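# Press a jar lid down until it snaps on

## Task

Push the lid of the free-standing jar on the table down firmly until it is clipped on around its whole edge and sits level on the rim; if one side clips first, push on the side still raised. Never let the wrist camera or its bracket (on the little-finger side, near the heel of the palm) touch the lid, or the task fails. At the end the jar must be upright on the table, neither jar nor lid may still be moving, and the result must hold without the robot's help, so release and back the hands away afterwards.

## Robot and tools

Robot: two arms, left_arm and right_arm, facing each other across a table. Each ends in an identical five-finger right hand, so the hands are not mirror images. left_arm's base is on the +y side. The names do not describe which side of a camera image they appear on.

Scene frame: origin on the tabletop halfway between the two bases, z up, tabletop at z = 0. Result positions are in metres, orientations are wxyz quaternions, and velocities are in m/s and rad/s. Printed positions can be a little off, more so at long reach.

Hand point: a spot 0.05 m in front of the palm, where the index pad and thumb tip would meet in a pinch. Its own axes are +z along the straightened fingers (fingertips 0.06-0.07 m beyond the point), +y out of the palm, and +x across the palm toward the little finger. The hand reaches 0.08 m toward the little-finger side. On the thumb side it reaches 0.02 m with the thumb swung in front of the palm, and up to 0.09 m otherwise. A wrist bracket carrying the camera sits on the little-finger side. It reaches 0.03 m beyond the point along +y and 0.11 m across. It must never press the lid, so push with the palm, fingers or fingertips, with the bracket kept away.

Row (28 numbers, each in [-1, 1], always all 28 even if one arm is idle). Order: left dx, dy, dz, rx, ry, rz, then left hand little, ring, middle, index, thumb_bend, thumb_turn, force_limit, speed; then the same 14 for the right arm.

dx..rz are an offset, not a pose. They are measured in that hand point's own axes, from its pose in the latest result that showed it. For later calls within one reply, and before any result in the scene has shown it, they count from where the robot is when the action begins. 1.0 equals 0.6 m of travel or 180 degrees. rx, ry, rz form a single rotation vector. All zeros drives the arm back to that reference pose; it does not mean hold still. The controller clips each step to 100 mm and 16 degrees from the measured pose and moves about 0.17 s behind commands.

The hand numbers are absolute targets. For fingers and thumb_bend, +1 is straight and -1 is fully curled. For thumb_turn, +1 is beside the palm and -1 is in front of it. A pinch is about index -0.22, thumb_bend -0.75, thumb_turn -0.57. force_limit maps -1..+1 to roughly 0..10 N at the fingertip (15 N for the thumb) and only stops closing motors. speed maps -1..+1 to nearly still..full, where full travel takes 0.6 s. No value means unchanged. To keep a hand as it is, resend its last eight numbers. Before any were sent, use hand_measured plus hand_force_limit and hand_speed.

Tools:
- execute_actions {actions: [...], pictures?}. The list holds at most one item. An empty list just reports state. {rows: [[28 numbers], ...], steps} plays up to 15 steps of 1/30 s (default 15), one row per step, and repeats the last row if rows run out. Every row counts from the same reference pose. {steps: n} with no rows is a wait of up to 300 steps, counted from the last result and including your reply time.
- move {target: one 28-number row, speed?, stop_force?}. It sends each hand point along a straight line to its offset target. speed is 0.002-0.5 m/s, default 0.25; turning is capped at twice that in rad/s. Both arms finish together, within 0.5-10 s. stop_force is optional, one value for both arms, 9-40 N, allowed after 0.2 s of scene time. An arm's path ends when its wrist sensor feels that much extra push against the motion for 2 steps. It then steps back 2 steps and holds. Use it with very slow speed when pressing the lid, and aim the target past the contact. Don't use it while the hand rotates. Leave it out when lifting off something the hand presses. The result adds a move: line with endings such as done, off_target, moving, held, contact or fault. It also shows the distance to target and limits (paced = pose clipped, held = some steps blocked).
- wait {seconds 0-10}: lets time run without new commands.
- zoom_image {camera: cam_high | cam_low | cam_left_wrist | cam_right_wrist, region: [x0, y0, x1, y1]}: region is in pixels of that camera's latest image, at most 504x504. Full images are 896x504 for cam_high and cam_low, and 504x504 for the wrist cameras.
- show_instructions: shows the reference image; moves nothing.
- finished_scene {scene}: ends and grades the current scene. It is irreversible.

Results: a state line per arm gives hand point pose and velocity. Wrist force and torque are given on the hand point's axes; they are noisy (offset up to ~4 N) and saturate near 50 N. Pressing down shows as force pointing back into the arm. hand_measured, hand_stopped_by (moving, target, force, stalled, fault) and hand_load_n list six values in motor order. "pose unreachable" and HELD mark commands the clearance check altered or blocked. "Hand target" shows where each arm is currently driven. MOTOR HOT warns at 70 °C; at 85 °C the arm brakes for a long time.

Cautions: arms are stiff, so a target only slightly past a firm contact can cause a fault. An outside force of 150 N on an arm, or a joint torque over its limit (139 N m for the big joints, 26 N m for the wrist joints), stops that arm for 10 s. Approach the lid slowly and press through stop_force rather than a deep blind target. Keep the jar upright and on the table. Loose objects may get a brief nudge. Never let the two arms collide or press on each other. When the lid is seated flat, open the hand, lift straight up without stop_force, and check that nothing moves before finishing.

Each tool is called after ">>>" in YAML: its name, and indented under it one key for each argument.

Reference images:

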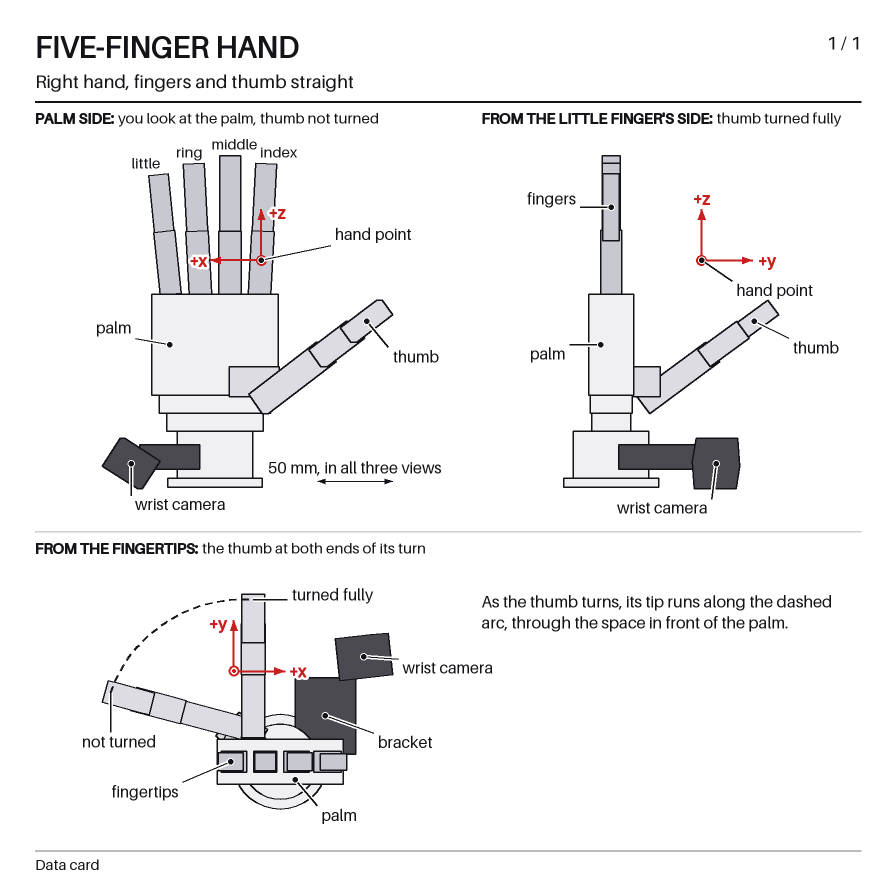

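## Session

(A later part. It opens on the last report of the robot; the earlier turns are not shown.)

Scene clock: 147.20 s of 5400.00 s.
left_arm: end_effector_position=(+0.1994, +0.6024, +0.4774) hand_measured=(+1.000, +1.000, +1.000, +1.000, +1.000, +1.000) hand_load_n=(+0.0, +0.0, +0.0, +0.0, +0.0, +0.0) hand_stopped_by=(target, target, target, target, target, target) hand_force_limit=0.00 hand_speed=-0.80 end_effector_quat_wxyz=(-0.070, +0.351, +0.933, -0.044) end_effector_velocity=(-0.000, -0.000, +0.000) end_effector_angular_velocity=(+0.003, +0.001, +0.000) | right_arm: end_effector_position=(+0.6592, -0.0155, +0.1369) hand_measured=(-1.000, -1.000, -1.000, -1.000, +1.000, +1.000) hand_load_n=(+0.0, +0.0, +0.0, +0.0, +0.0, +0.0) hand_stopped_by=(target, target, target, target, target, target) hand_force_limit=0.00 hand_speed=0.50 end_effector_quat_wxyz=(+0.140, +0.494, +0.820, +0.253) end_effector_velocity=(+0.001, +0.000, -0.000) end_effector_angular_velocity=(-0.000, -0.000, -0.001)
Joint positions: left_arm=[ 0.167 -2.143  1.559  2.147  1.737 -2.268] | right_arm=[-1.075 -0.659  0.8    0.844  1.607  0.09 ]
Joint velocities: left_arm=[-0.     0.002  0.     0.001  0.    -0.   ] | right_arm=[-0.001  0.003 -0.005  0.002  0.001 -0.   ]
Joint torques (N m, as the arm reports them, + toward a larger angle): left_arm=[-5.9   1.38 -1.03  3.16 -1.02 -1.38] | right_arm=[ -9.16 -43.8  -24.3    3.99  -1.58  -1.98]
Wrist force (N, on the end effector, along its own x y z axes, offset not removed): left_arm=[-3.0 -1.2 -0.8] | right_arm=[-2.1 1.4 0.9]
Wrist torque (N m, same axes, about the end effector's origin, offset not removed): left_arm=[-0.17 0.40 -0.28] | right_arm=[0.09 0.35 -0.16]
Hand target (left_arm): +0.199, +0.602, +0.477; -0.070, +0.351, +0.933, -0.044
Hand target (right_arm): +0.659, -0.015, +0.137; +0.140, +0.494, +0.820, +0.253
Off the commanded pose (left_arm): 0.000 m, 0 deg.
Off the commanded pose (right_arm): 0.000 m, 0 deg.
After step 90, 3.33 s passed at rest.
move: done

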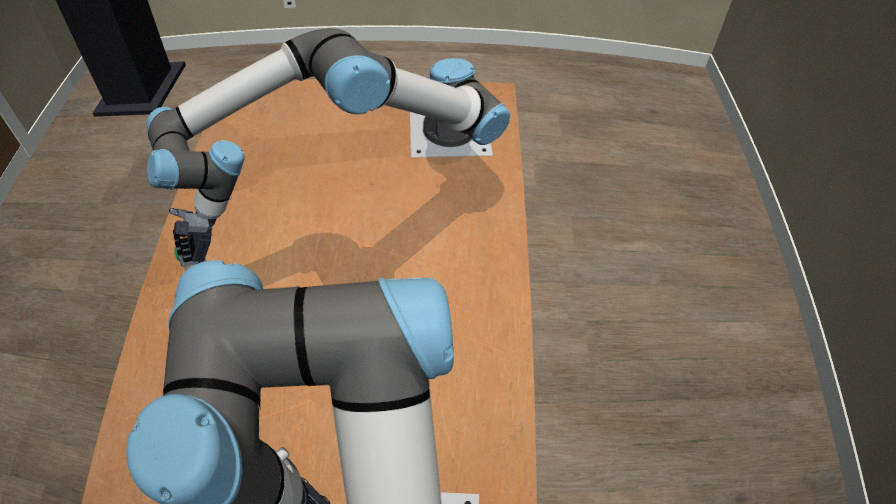

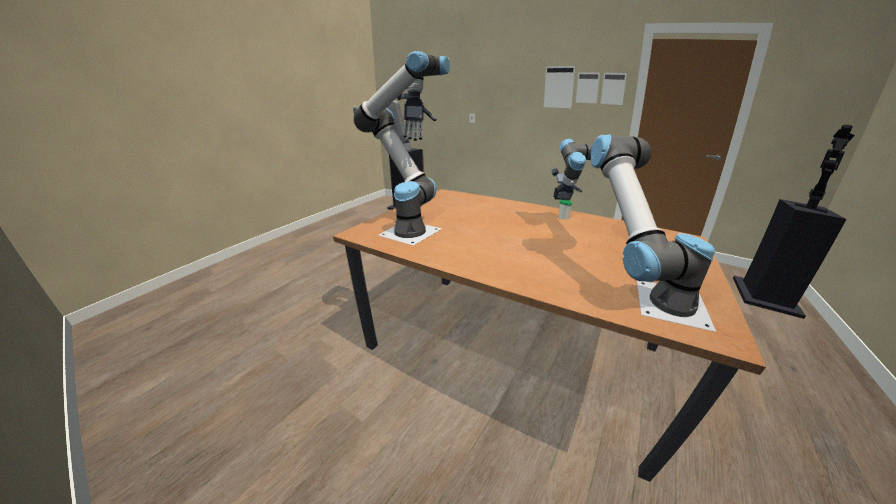

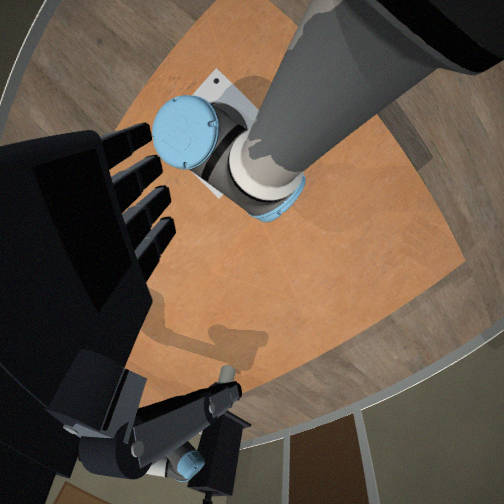

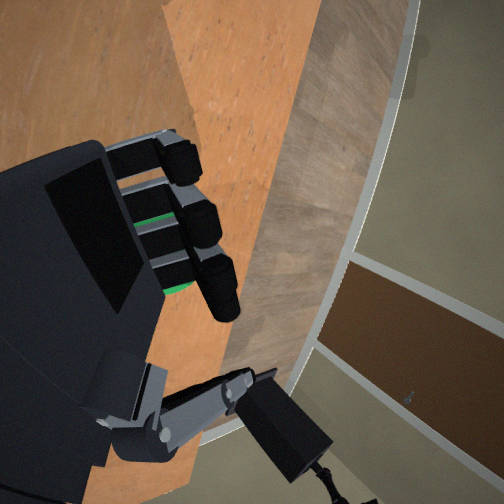

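>>> move:
  target: [0,0,0,0,0,0,1,1,1,1,1,1,0,-0.8,-0.017,0.009,0.016,0,0,0,-1,-1,-1,-1,1,1,0,0.5]
  speed: 0.03

>>> move:
  target: [0,0,0,0,0,0,1,1,1,1,1,1,0,-0.8,-0.001,-0.0277,0.0417,0,0,0,-1,-1,-1,-1,1,1,0,0.5]
  speed: 0.004
  stop_force: 12

>>> zoom_image:
  camera: "cam_low"
  region: [530,160,610,230]

Scene clock: 158.70 s of 5400.00 s.
left_arm: end_effector_position=(+0.1994, +0.6024, +0.4774) hand_measured=(+1.000, +1.000, +1.000, +1.000, +1.000, +1.000) hand_load_n=(+0.0, +0.0, +0.0, +0.0, +0.0, +0.0) hand_stopped_by=(target, target, target, target, target, target) hand_force_limit=0.00 hand_speed=-0.80 end_effector_quat_wxyz=(-0.070, +0.351, +0.933, -0.044) end_effector_velocity=(+0.000, -0.001, -0.000) end_effector_angular_velocity=(-0.003, -0.000, -0.001) | right_arm: end_effector_position=(+0.6725, -0.0197, +0.1317) hand_measured=(-1.000, -1.000, -1.000, -1.000, +1.000, +1.000) hand_load_n=(+0.0, +0.0, +0.0, +0.0, +0.0, +0.0) hand_stopped_by=(target, target, target, target, target, target) hand_force_limit=0.00 hand_speed=0.50 end_effector_quat_wxyz=(+0.140, +0.494, +0.820, +0.253) end_effector_velocity=(+0.001, -0.000, -0.000) end_effector_angular_velocity=(+0.000, +0.001, -0.000)
Joint positions: left_arm=[ 0.167 -2.143  1.559  2.147  1.737 -2.268] | right_arm=[-1.092 -0.635  0.768  0.851  1.597  0.076]
Joint velocities: left_arm=[-0.002 -0.    -0.    -0.002  0.    -0.   ] | right_arm=[-0.002  0.002 -0.003  0.001 -0.001 -0.001]
Joint torques (N m, as the arm reports them, + toward a larger angle): left_arm=[-7.86 16.51 -1.23  3.42 -0.79 -1.67] | right_arm=[ -8.88 -46.45 -22.19   3.35  -1.67  -2.07]
Wrist force (N, on the end effector, along its own x y z axes, offset not removed): left_arm=[-1.4 -2.1 -1.9] | right_arm=[-2.6 1.3 0.9]
Wrist torque (N m, same axes, about the end effector's origin, offset not removed): left_arm=[-0.18 0.14 -0.25] | right_arm=[0.25 0.47 -0.06]
Hand target (left_arm): +0.199, +0.602, +0.477; -0.070, +0.351, +0.933, -0.044
Hand target (right_arm): +0.673, -0.020, +0.132; +0.140, +0.494, +0.820, +0.253
Off the commanded pose (left_arm): 0.000 m, 0 deg.
Off the commanded pose (right_arm): 0.000 m, 0 deg.
After step 90, 7.70 s passed at rest.
move: done

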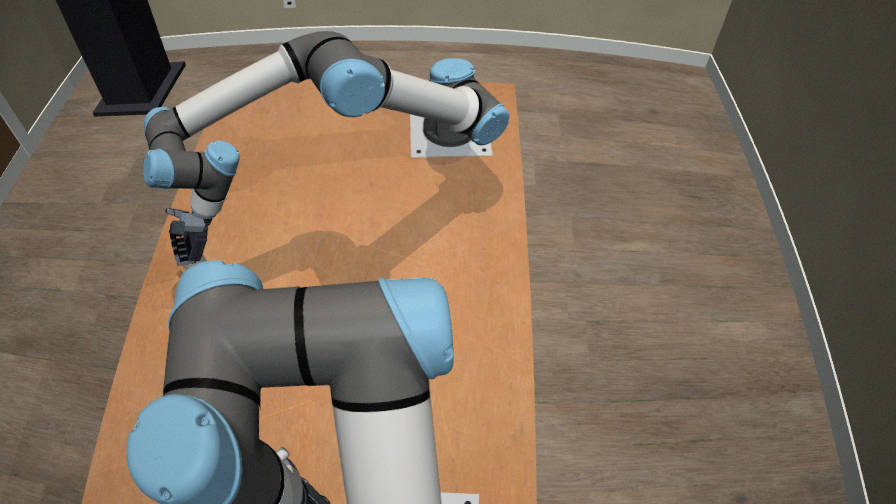

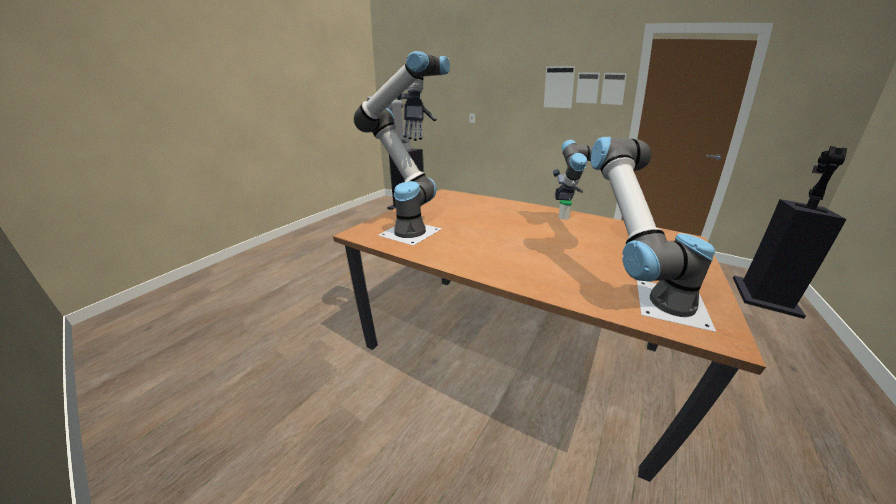

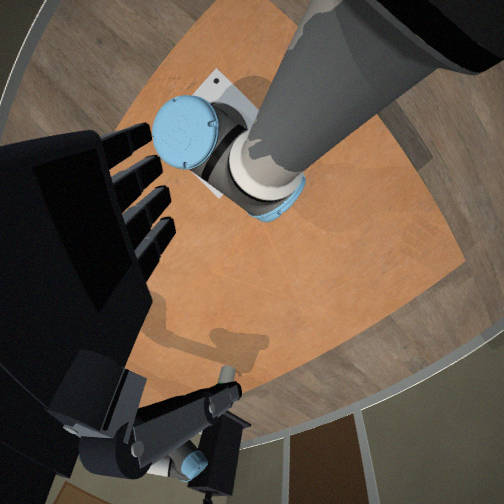

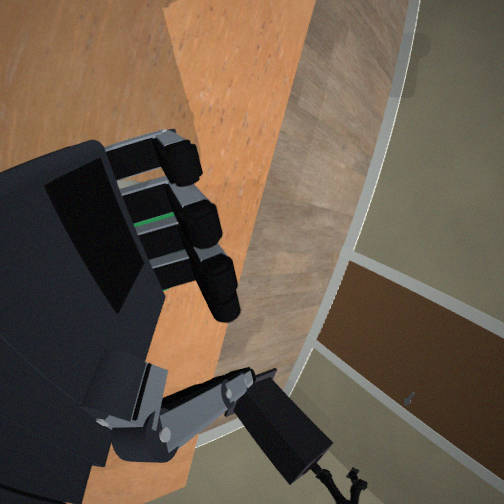

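Scene clock: 162.47 s of 5400.00 s.
left_arm: end_effector_position=(+0.1994, +0.6024, +0.4774) hand_measured=(+1.000, +1.000, +1.000, +1.000, +1.000, +1.000) hand_load_n=(+0.0, +0.0, +0.0, +0.0, +0.0, +0.0) hand_stopped_by=(target, target, target, target, target, target) hand_force_limit=0.00 hand_speed=-0.80 end_effector_quat_wxyz=(-0.070, +0.351, +0.933, -0.044) end_effector_velocity=(+0.000, +0.000, +0.000) end_effector_angular_velocity=(+0.001, -0.001, -0.001) | right_arm: end_effector_position=(+0.6725, -0.0197, +0.1180) hand_measured=(-1.000, -1.000, -1.000, -1.000, +1.000, +1.000) hand_load_n=(+0.0, +0.0, +0.0, +0.0, +0.0, +0.0) hand_stopped_by=(target, target, target, target, target, target) hand_force_limit=0.00 hand_speed=0.50 end_effector_quat_wxyz=(+0.140, +0.494, +0.820, +0.253) end_effector_velocity=(-0.000, -0.000, +0.000) end_effector_angular_velocity=(-0.002, +0.003, -0.000)
Joint positions: left_arm=[ 0.167 -2.143  1.559  2.147  1.737 -2.268] | right_arm=[-1.092 -0.628  0.791  0.821  1.597  0.076]
Joint velocities: left_arm=[-0.001 -0.     0.     0.001 -0.001 -0.   ] | right_arm=[ 0.     0.001 -0.002  0.005 -0.     0.   ]
Joint torques (N m, as the arm reports them, + toward a larger angle): left_arm=[-6.95 16.88 -0.9   3.43 -1.01 -1.64] | right_arm=[  6.83 -45.61 -17.07   4.17   1.75   2.07]
Wrist force (N, on the end effector, along its own x y z axes, offset not removed): left_arm=[-1.5 0.5 -0.6] | right_arm=[-0.5 9.8 -10.4]
Wrist torque (N m, same axes, about the end effector's origin, offset not removed): left_arm=[0.04 0.16 -0.10] | right_arm=[0.63 0.39 -0.08]
Hand target (left_arm): +0.199, +0.602, +0.477; -0.070, +0.351, +0.933, -0.044
Hand target (right_arm): +0.672, -0.020, +0.118; +0.140, +0.494, +0.820, +0.253
Off the commanded pose (left_arm): 0.000 m, 0 deg.
Off the commanded pose (right_arm): 0.016 m, 0 deg.
move: contact (right_arm)

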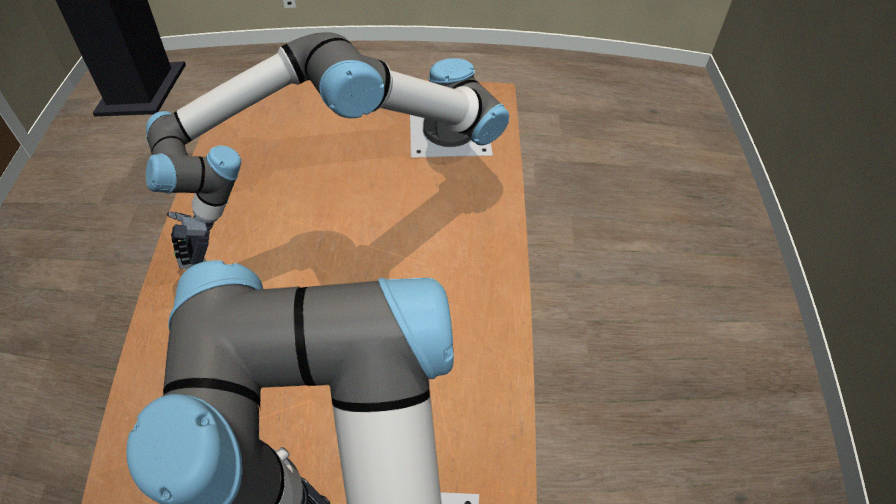

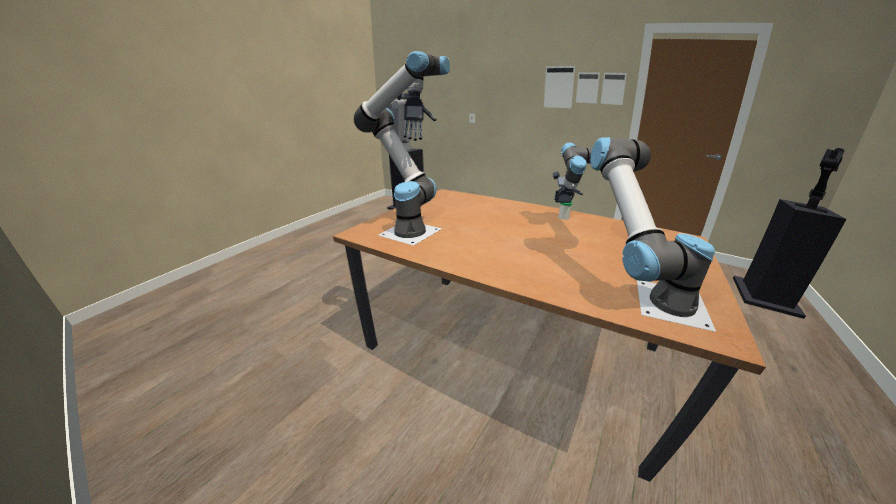

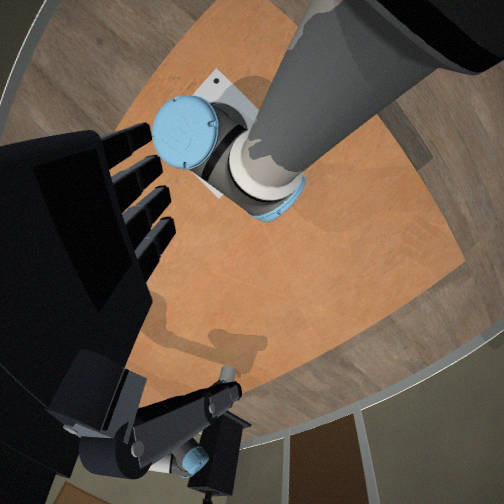

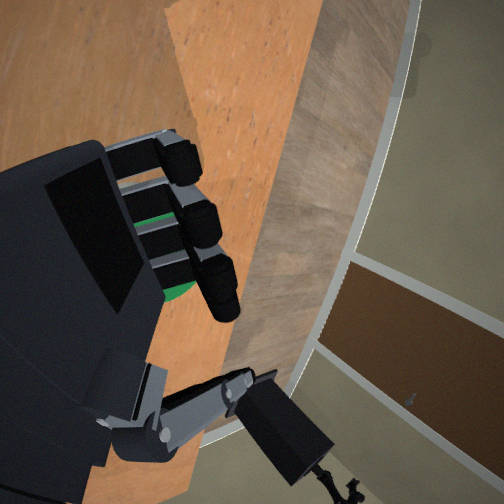

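Region (530, 160, 610, 230) of cam_low's 896x504 image, scaled by 6.300, with more detail than that image has; it fills the top 441 rows of this view, and the rest is white.

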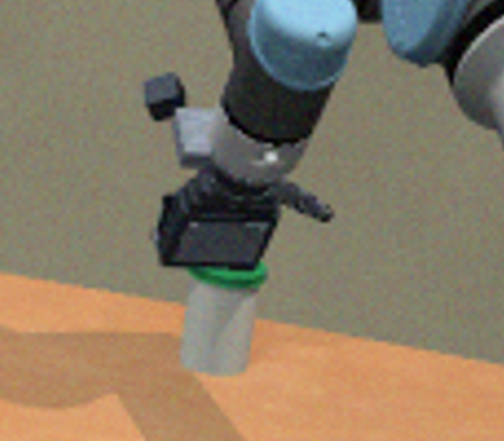

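>>> move:
  target: [0,0,0,0,0,0,1,1,1,1,1,1,0,-0.8,-0.0004,-0.011,0.0167,0,0,0,-1,-1,-1,-1,1,1,0,0.5]
  speed: 0.002
  stop_force: 35

>>> zoom_image:
  camera: "cam_low"
  region: [530,160,610,230]

Scene clock: 169.00 s of 5400.00 s.
left_arm: end_effector_position=(+0.1994, +0.6024, +0.4774) hand_measured=(+1.000, +1.000, +1.000, +1.000, +1.000, +1.000) hand_load_n=(+0.0, +0.0, +0.0, +0.0, +0.0, +0.0) hand_stopped_by=(target, target, target, target, target, target) hand_force_limit=0.00 hand_speed=-0.80 end_effector_quat_wxyz=(-0.070, +0.351, +0.933, -0.044) end_effector_velocity=(-0.000, +0.000, -0.000) end_effector_angular_velocity=(-0.001, +0.001, -0.000) | right_arm: end_effector_position=(+0.6725, -0.0196, +0.1168) hand_measured=(-1.000, -1.000, -1.000, -1.000, +1.000, +1.000) hand_load_n=(+0.0, +0.0, +0.0, -0.5, +0.0, +0.0) hand_stopped_by=(target, target, target, target, target, target) hand_force_limit=0.00 hand_speed=0.50 end_effector_quat_wxyz=(+0.140, +0.494, +0.820, +0.253) end_effector_velocity=(-0.000, +0.001, +0.001) end_effector_angular_velocity=(+0.000, -0.000, +0.001)
Joint positions: left_arm=[ 0.167 -2.143  1.559  2.147  1.737 -2.268] | right_arm=[-1.092 -0.628  0.793  0.818  1.597  0.076]
Joint velocities: left_arm=[-0.    -0.001 -0.     0.     0.001 -0.   ] | right_arm=[ 0.001  0.    -0.001  0.001 -0.     0.   ]
Joint torques (N m, as the arm reports them, + toward a larger angle): left_arm=[-7.58 15.35 -1.34  3.48 -0.81 -1.62] | right_arm=[  4.41 -16.5   -5.33   6.4    1.37   2.  ]
Wrist force (N, on the end effector, along its own x y z axes, offset not removed): left_arm=[-0.5 -0.5 0.2] | right_arm=[1.5 27.5 -39.4]
Wrist torque (N m, same axes, about the end effector's origin, offset not removed): left_arm=[-0.16 0.06 -0.14] | right_arm=[2.82 0.77 0.25]
Hand target (left_arm): +0.199, +0.602, +0.477; -0.070, +0.351, +0.933, -0.044
Hand target (right_arm): +0.673, -0.020, +0.117; +0.140, +0.494, +0.820, +0.253
Off the commanded pose (left_arm): 0.000 m, 0 deg.
Off the commanded pose (right_arm): 0.011 m, 0 deg.
After step 90, 2.43 s passed at rest.
move: contact (right_arm)

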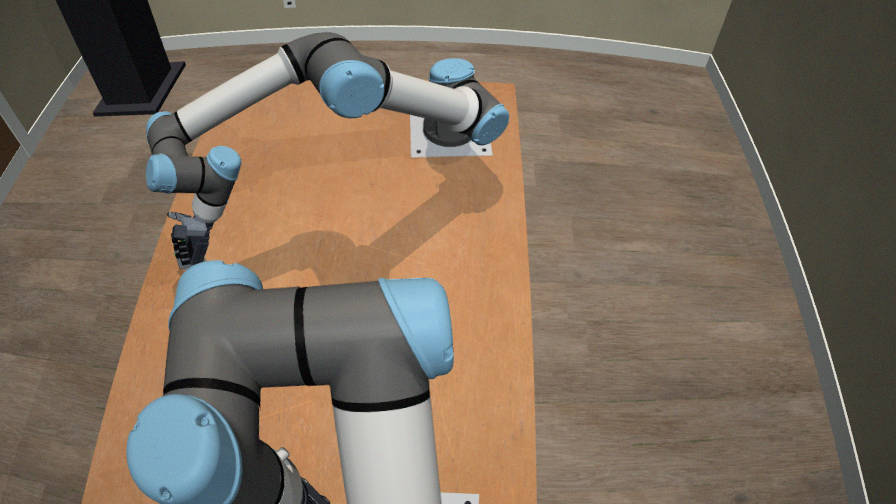

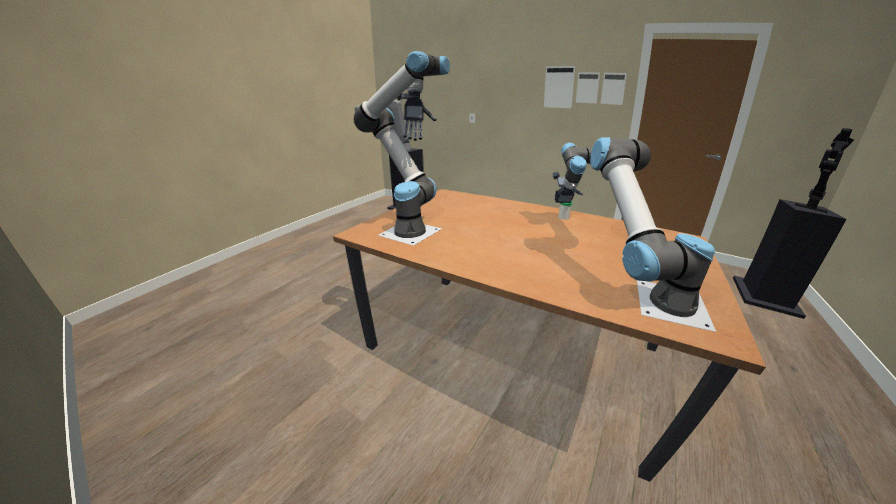

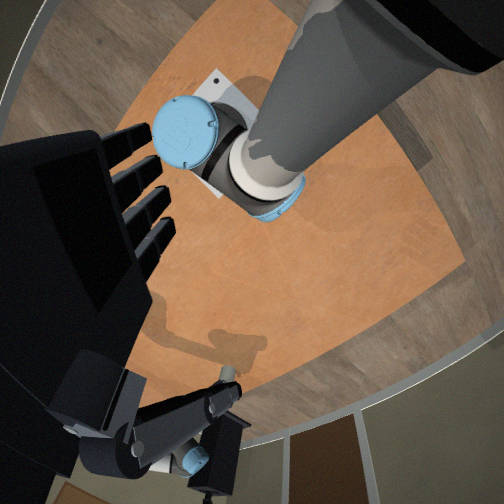

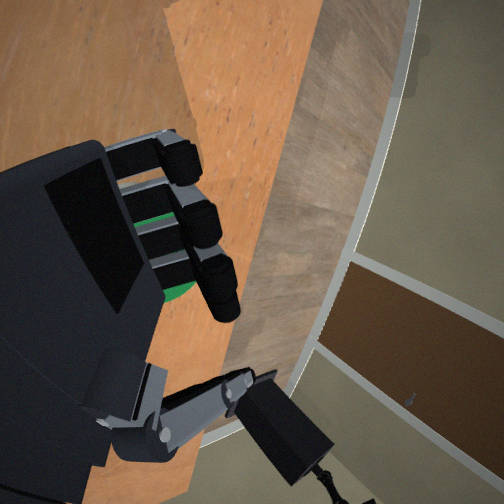

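Region (530, 160, 610, 230) of cam_low's 896x504 image, scaled by 6.300, with more detail than that image has; it fills the top 441 rows of this view, and the rest is white.

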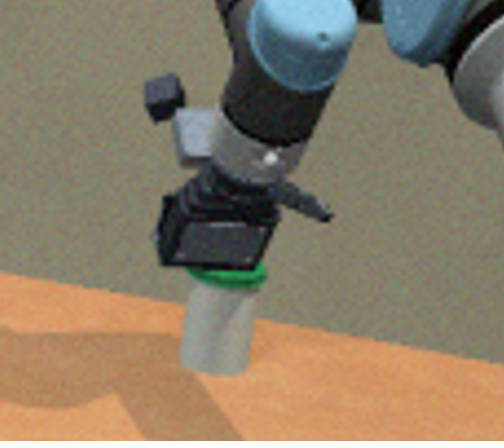

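>>> move:
  target: [0,0,0,0,0,0,1,1,1,1,1,1,0,-0.8,0,-0.0009,0.0014,0,0,0,-1,-1,-1,-1,1,1,0,0.5]
  speed: 0.002

Scene clock: 173.80 s of 5400.00 s.
left_arm: end_effector_position=(+0.1994, +0.6024, +0.4774) hand_measured=(+1.000, +1.000, +1.000, +1.000, +1.000, +1.000) hand_load_n=(+0.0, +0.0, +0.0, +0.0, +0.0, +0.0) hand_stopped_by=(target, target, target, target, target, target) hand_force_limit=0.00 hand_speed=-0.80 end_effector_quat_wxyz=(-0.070, +0.351, +0.933, -0.044) end_effector_velocity=(+0.000, +0.000, +0.000) end_effector_angular_velocity=(+0.001, -0.001, +0.001) | right_arm: end_effector_position=(+0.6726, -0.0196, +0.1160) hand_measured=(-1.000, -1.000, -1.000, -1.000, +1.000, +1.000) hand_load_n=(+0.0, +0.0, +0.0, -0.5, +0.0, +0.0) hand_stopped_by=(target, target, target, target, target, target) hand_force_limit=0.00 hand_speed=0.50 end_effector_quat_wxyz=(+0.140, +0.494, +0.820, +0.254) end_effector_velocity=(-0.000, -0.000, -0.001) end_effector_angular_velocity=(-0.000, +0.000, +0.000)
Joint positions: left_arm=[ 0.167 -2.143  1.559  2.147  1.737 -2.268] | right_arm=[-1.092 -0.627  0.794  0.816  1.597  0.076]
Joint velocities: left_arm=[ 0.001  0.     0.     0.001 -0.001  0.   ] | right_arm=[-0.     0.     0.001 -0.001  0.    -0.   ]
Joint torques (N m, as the arm reports them, + toward a larger angle): left_arm=[-7.74 16.58 -1.75  3.44 -0.87 -1.61] | right_arm=[ 3.28 17.55 18.68  1.47  0.91  2.68]
Wrist force (N, on the end effector, along its own x y z axes, offset not removed): left_arm=[-2.5 -0.8 -1.0] | right_arm=[4.5 38.1 -50.0]
Wrist torque (N m, same axes, about the end effector's origin, offset not removed): left_arm=[-0.08 0.33 -0.28] | right_arm=[3.38 0.15 0.51]
Hand target (left_arm): +0.199, +0.602, +0.477; -0.070, +0.351, +0.933, -0.044
Hand target (right_arm): +0.673, -0.020, +0.116; +0.140, +0.494, +0.820, +0.253
Off the commanded pose (left_arm): 0.000 m, 0 deg.
Off the commanded pose (right_arm): 0.000 m, 0 deg.
After step 90, 1.00 s passed at rest.
move: done

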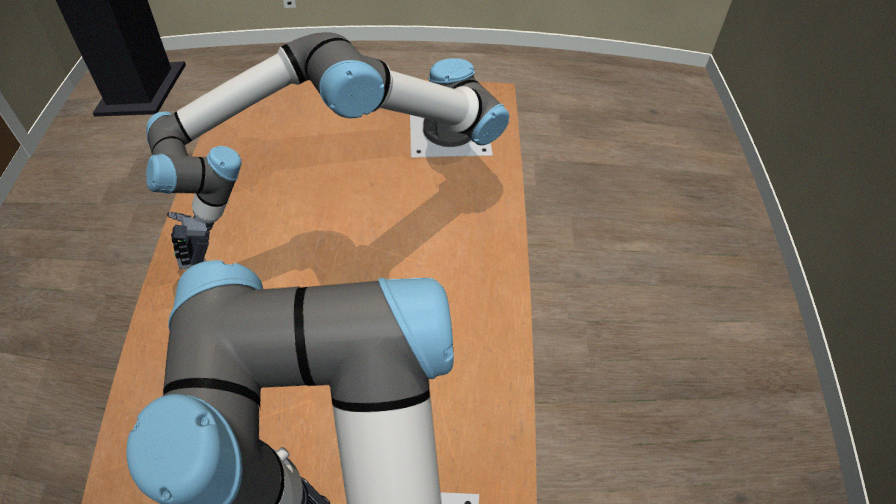

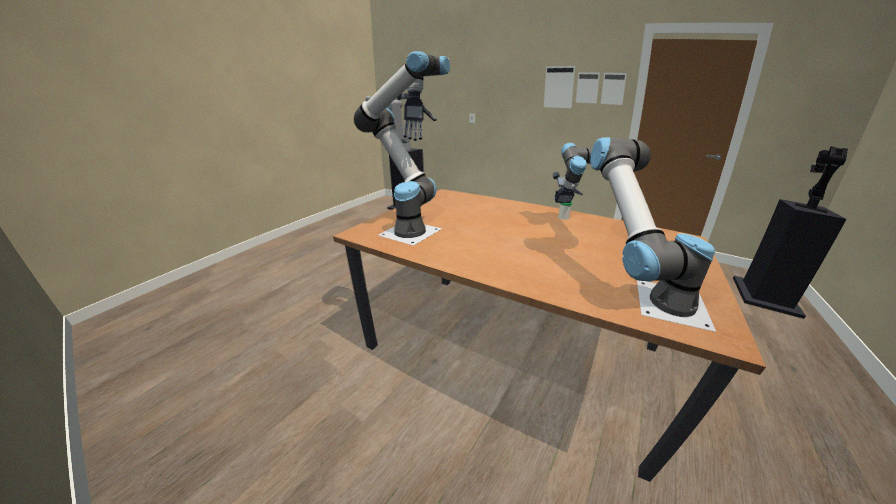

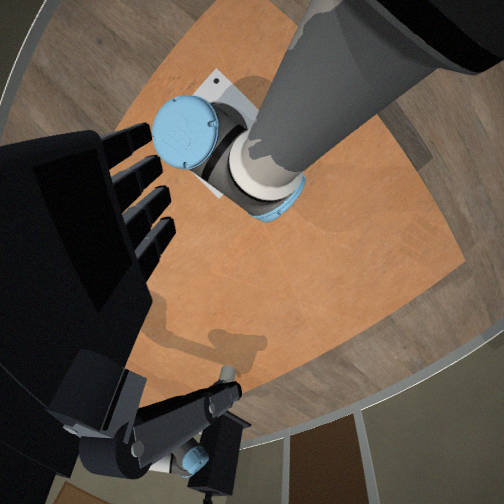

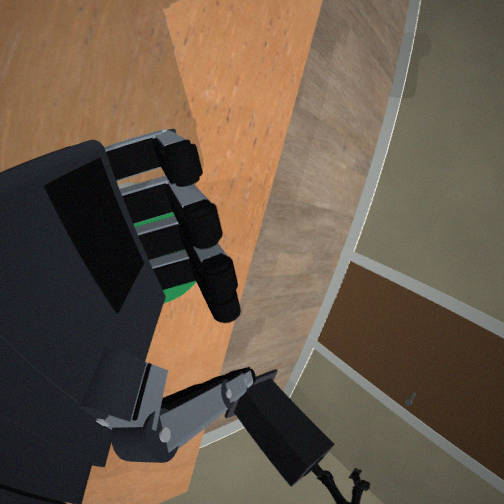

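>>> move:
  target: [0,0,0,0,0,0,1,1,1,1,1,1,0,-0.8,0.002,0.046,-0.069,0,0,0,-1,-1,-1,-1,1,1,0,0.5]
  speed: 0.05

>>> zoom_image:
  camera: "cam_low"
  region: [545,185,590,225]

>>> zoom_image:
  camera: "cam_high"
  region: [130,180,260,290]

Scene clock: 181.57 s of 5400.00 s.
left_arm: end_effector_position=(+0.1994, +0.6024, +0.4774) hand_measured=(+1.000, +1.000, +1.000, +1.000, +1.000, +1.000) hand_load_n=(+0.0, +0.0, +0.0, +0.0, +0.0, +0.0) hand_stopped_by=(target, target, target, target, target, target) hand_force_limit=0.00 hand_speed=-0.80 end_effector_quat_wxyz=(-0.070, +0.351, +0.933, -0.044) end_effector_velocity=(-0.000, -0.000, -0.000) end_effector_angular_velocity=(-0.002, +0.000, +0.001) | right_arm: end_effector_position=(+0.6725, -0.0194, +0.1657) hand_measured=(-1.000, -1.000, -1.000, -1.000, +1.000, +1.000) hand_load_n=(+0.0, +0.0, +0.0, +0.0, +0.0, +0.0) hand_stopped_by=(target, target, target, target, target, target) hand_force_limit=0.00 hand_speed=0.50 end_effector_quat_wxyz=(+0.140, +0.494, +0.820, +0.254) end_effector_velocity=(+0.000, +0.000, +0.002) end_effector_angular_velocity=(+0.001, -0.000, -0.000)
Joint positions: left_arm=[ 0.167 -2.143  1.559  2.147  1.737 -2.268] | right_arm=[-1.092 -0.646  0.702  0.927  1.597  0.076]
Joint velocities: left_arm=[ 0.001 -0.     0.    -0.002  0.     0.   ] | right_arm=[-0.    -0.    -0.004  0.004 -0.     0.   ]
Joint torques (N m, as the arm reports them, + toward a larger angle): left_arm=[-6.55 16.82 -1.3   3.4  -0.96 -1.74] | right_arm=[  8.32 -59.57 -24.64   3.81   1.8    2.15]
Wrist force (N, on the end effector, along its own x y z axes, offset not removed): left_arm=[-2.0 -1.3 -0.9] | right_arm=[-3.6 -0.5 2.2]
Wrist torque (N m, same axes, about the end effector's origin, offset not removed): left_arm=[-0.16 0.30 -0.26] | right_arm=[-0.25 0.51 -0.17]
Hand target (left_arm): +0.199, +0.602, +0.477; -0.070, +0.351, +0.933, -0.044
Hand target (right_arm): +0.673, -0.019, +0.166; +0.140, +0.494, +0.820, +0.254
Off the commanded pose (left_arm): 0.000 m, 0 deg.
Off the commanded pose (right_arm): 0.000 m, 0 deg.
After step 90, 3.43 s passed at rest.
move: done

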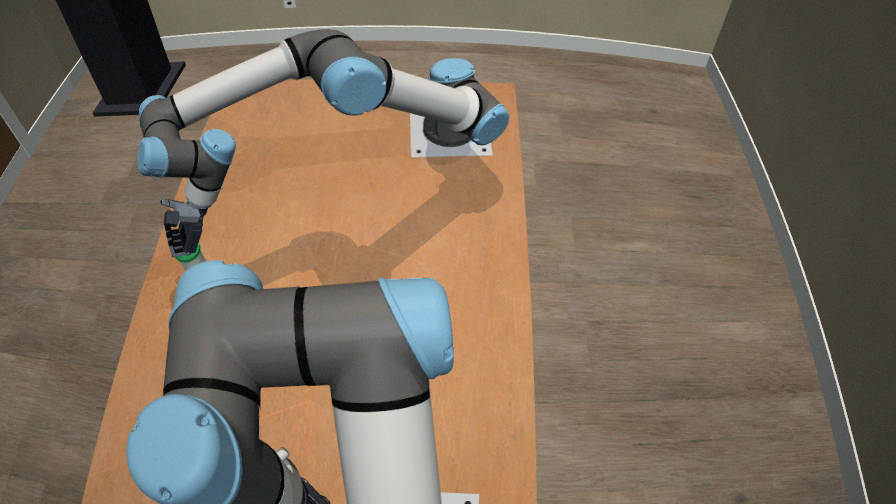

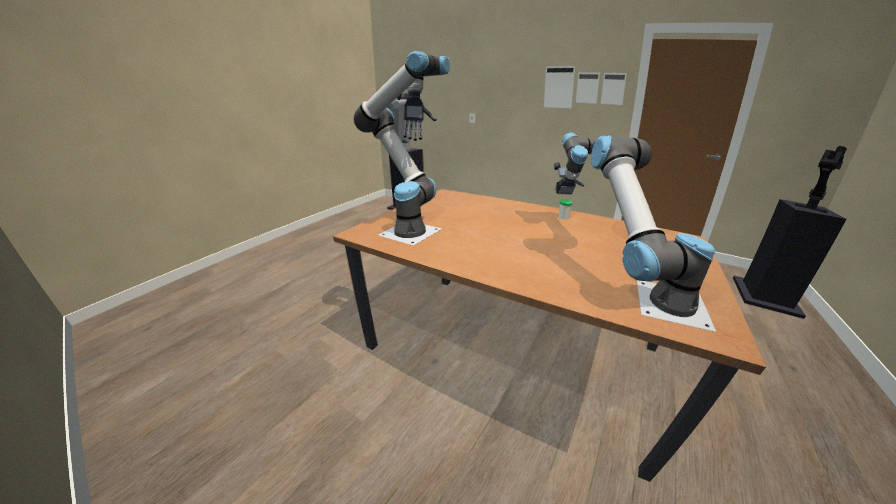

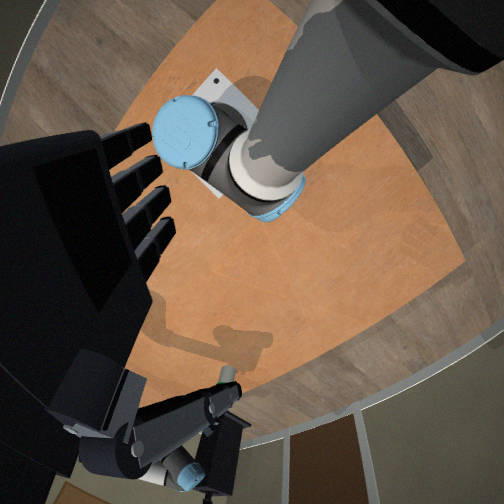

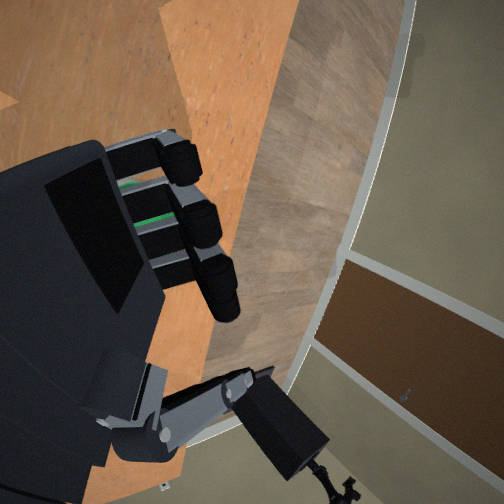

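Region (545, 185, 590, 225) of cam_low's 896x504 image, scaled by 11.200, with more detail than that image has.

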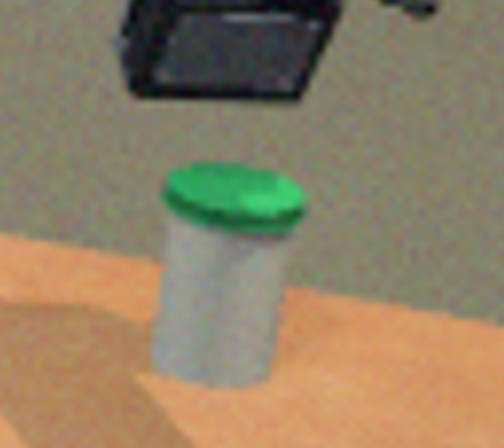

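Region (130, 180, 260, 290) of cam_high's 896x504 image, scaled by 3.877, with more detail than that image has; it fills the top 426 rows of this view, and the rest is white.

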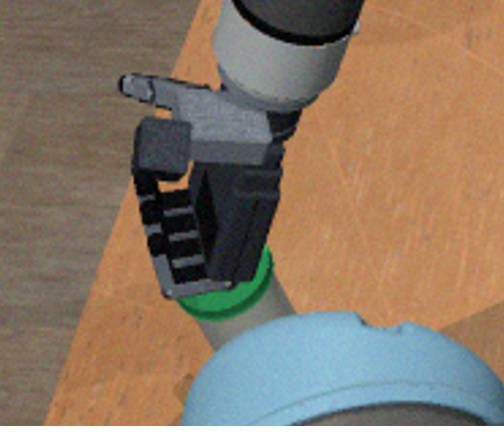

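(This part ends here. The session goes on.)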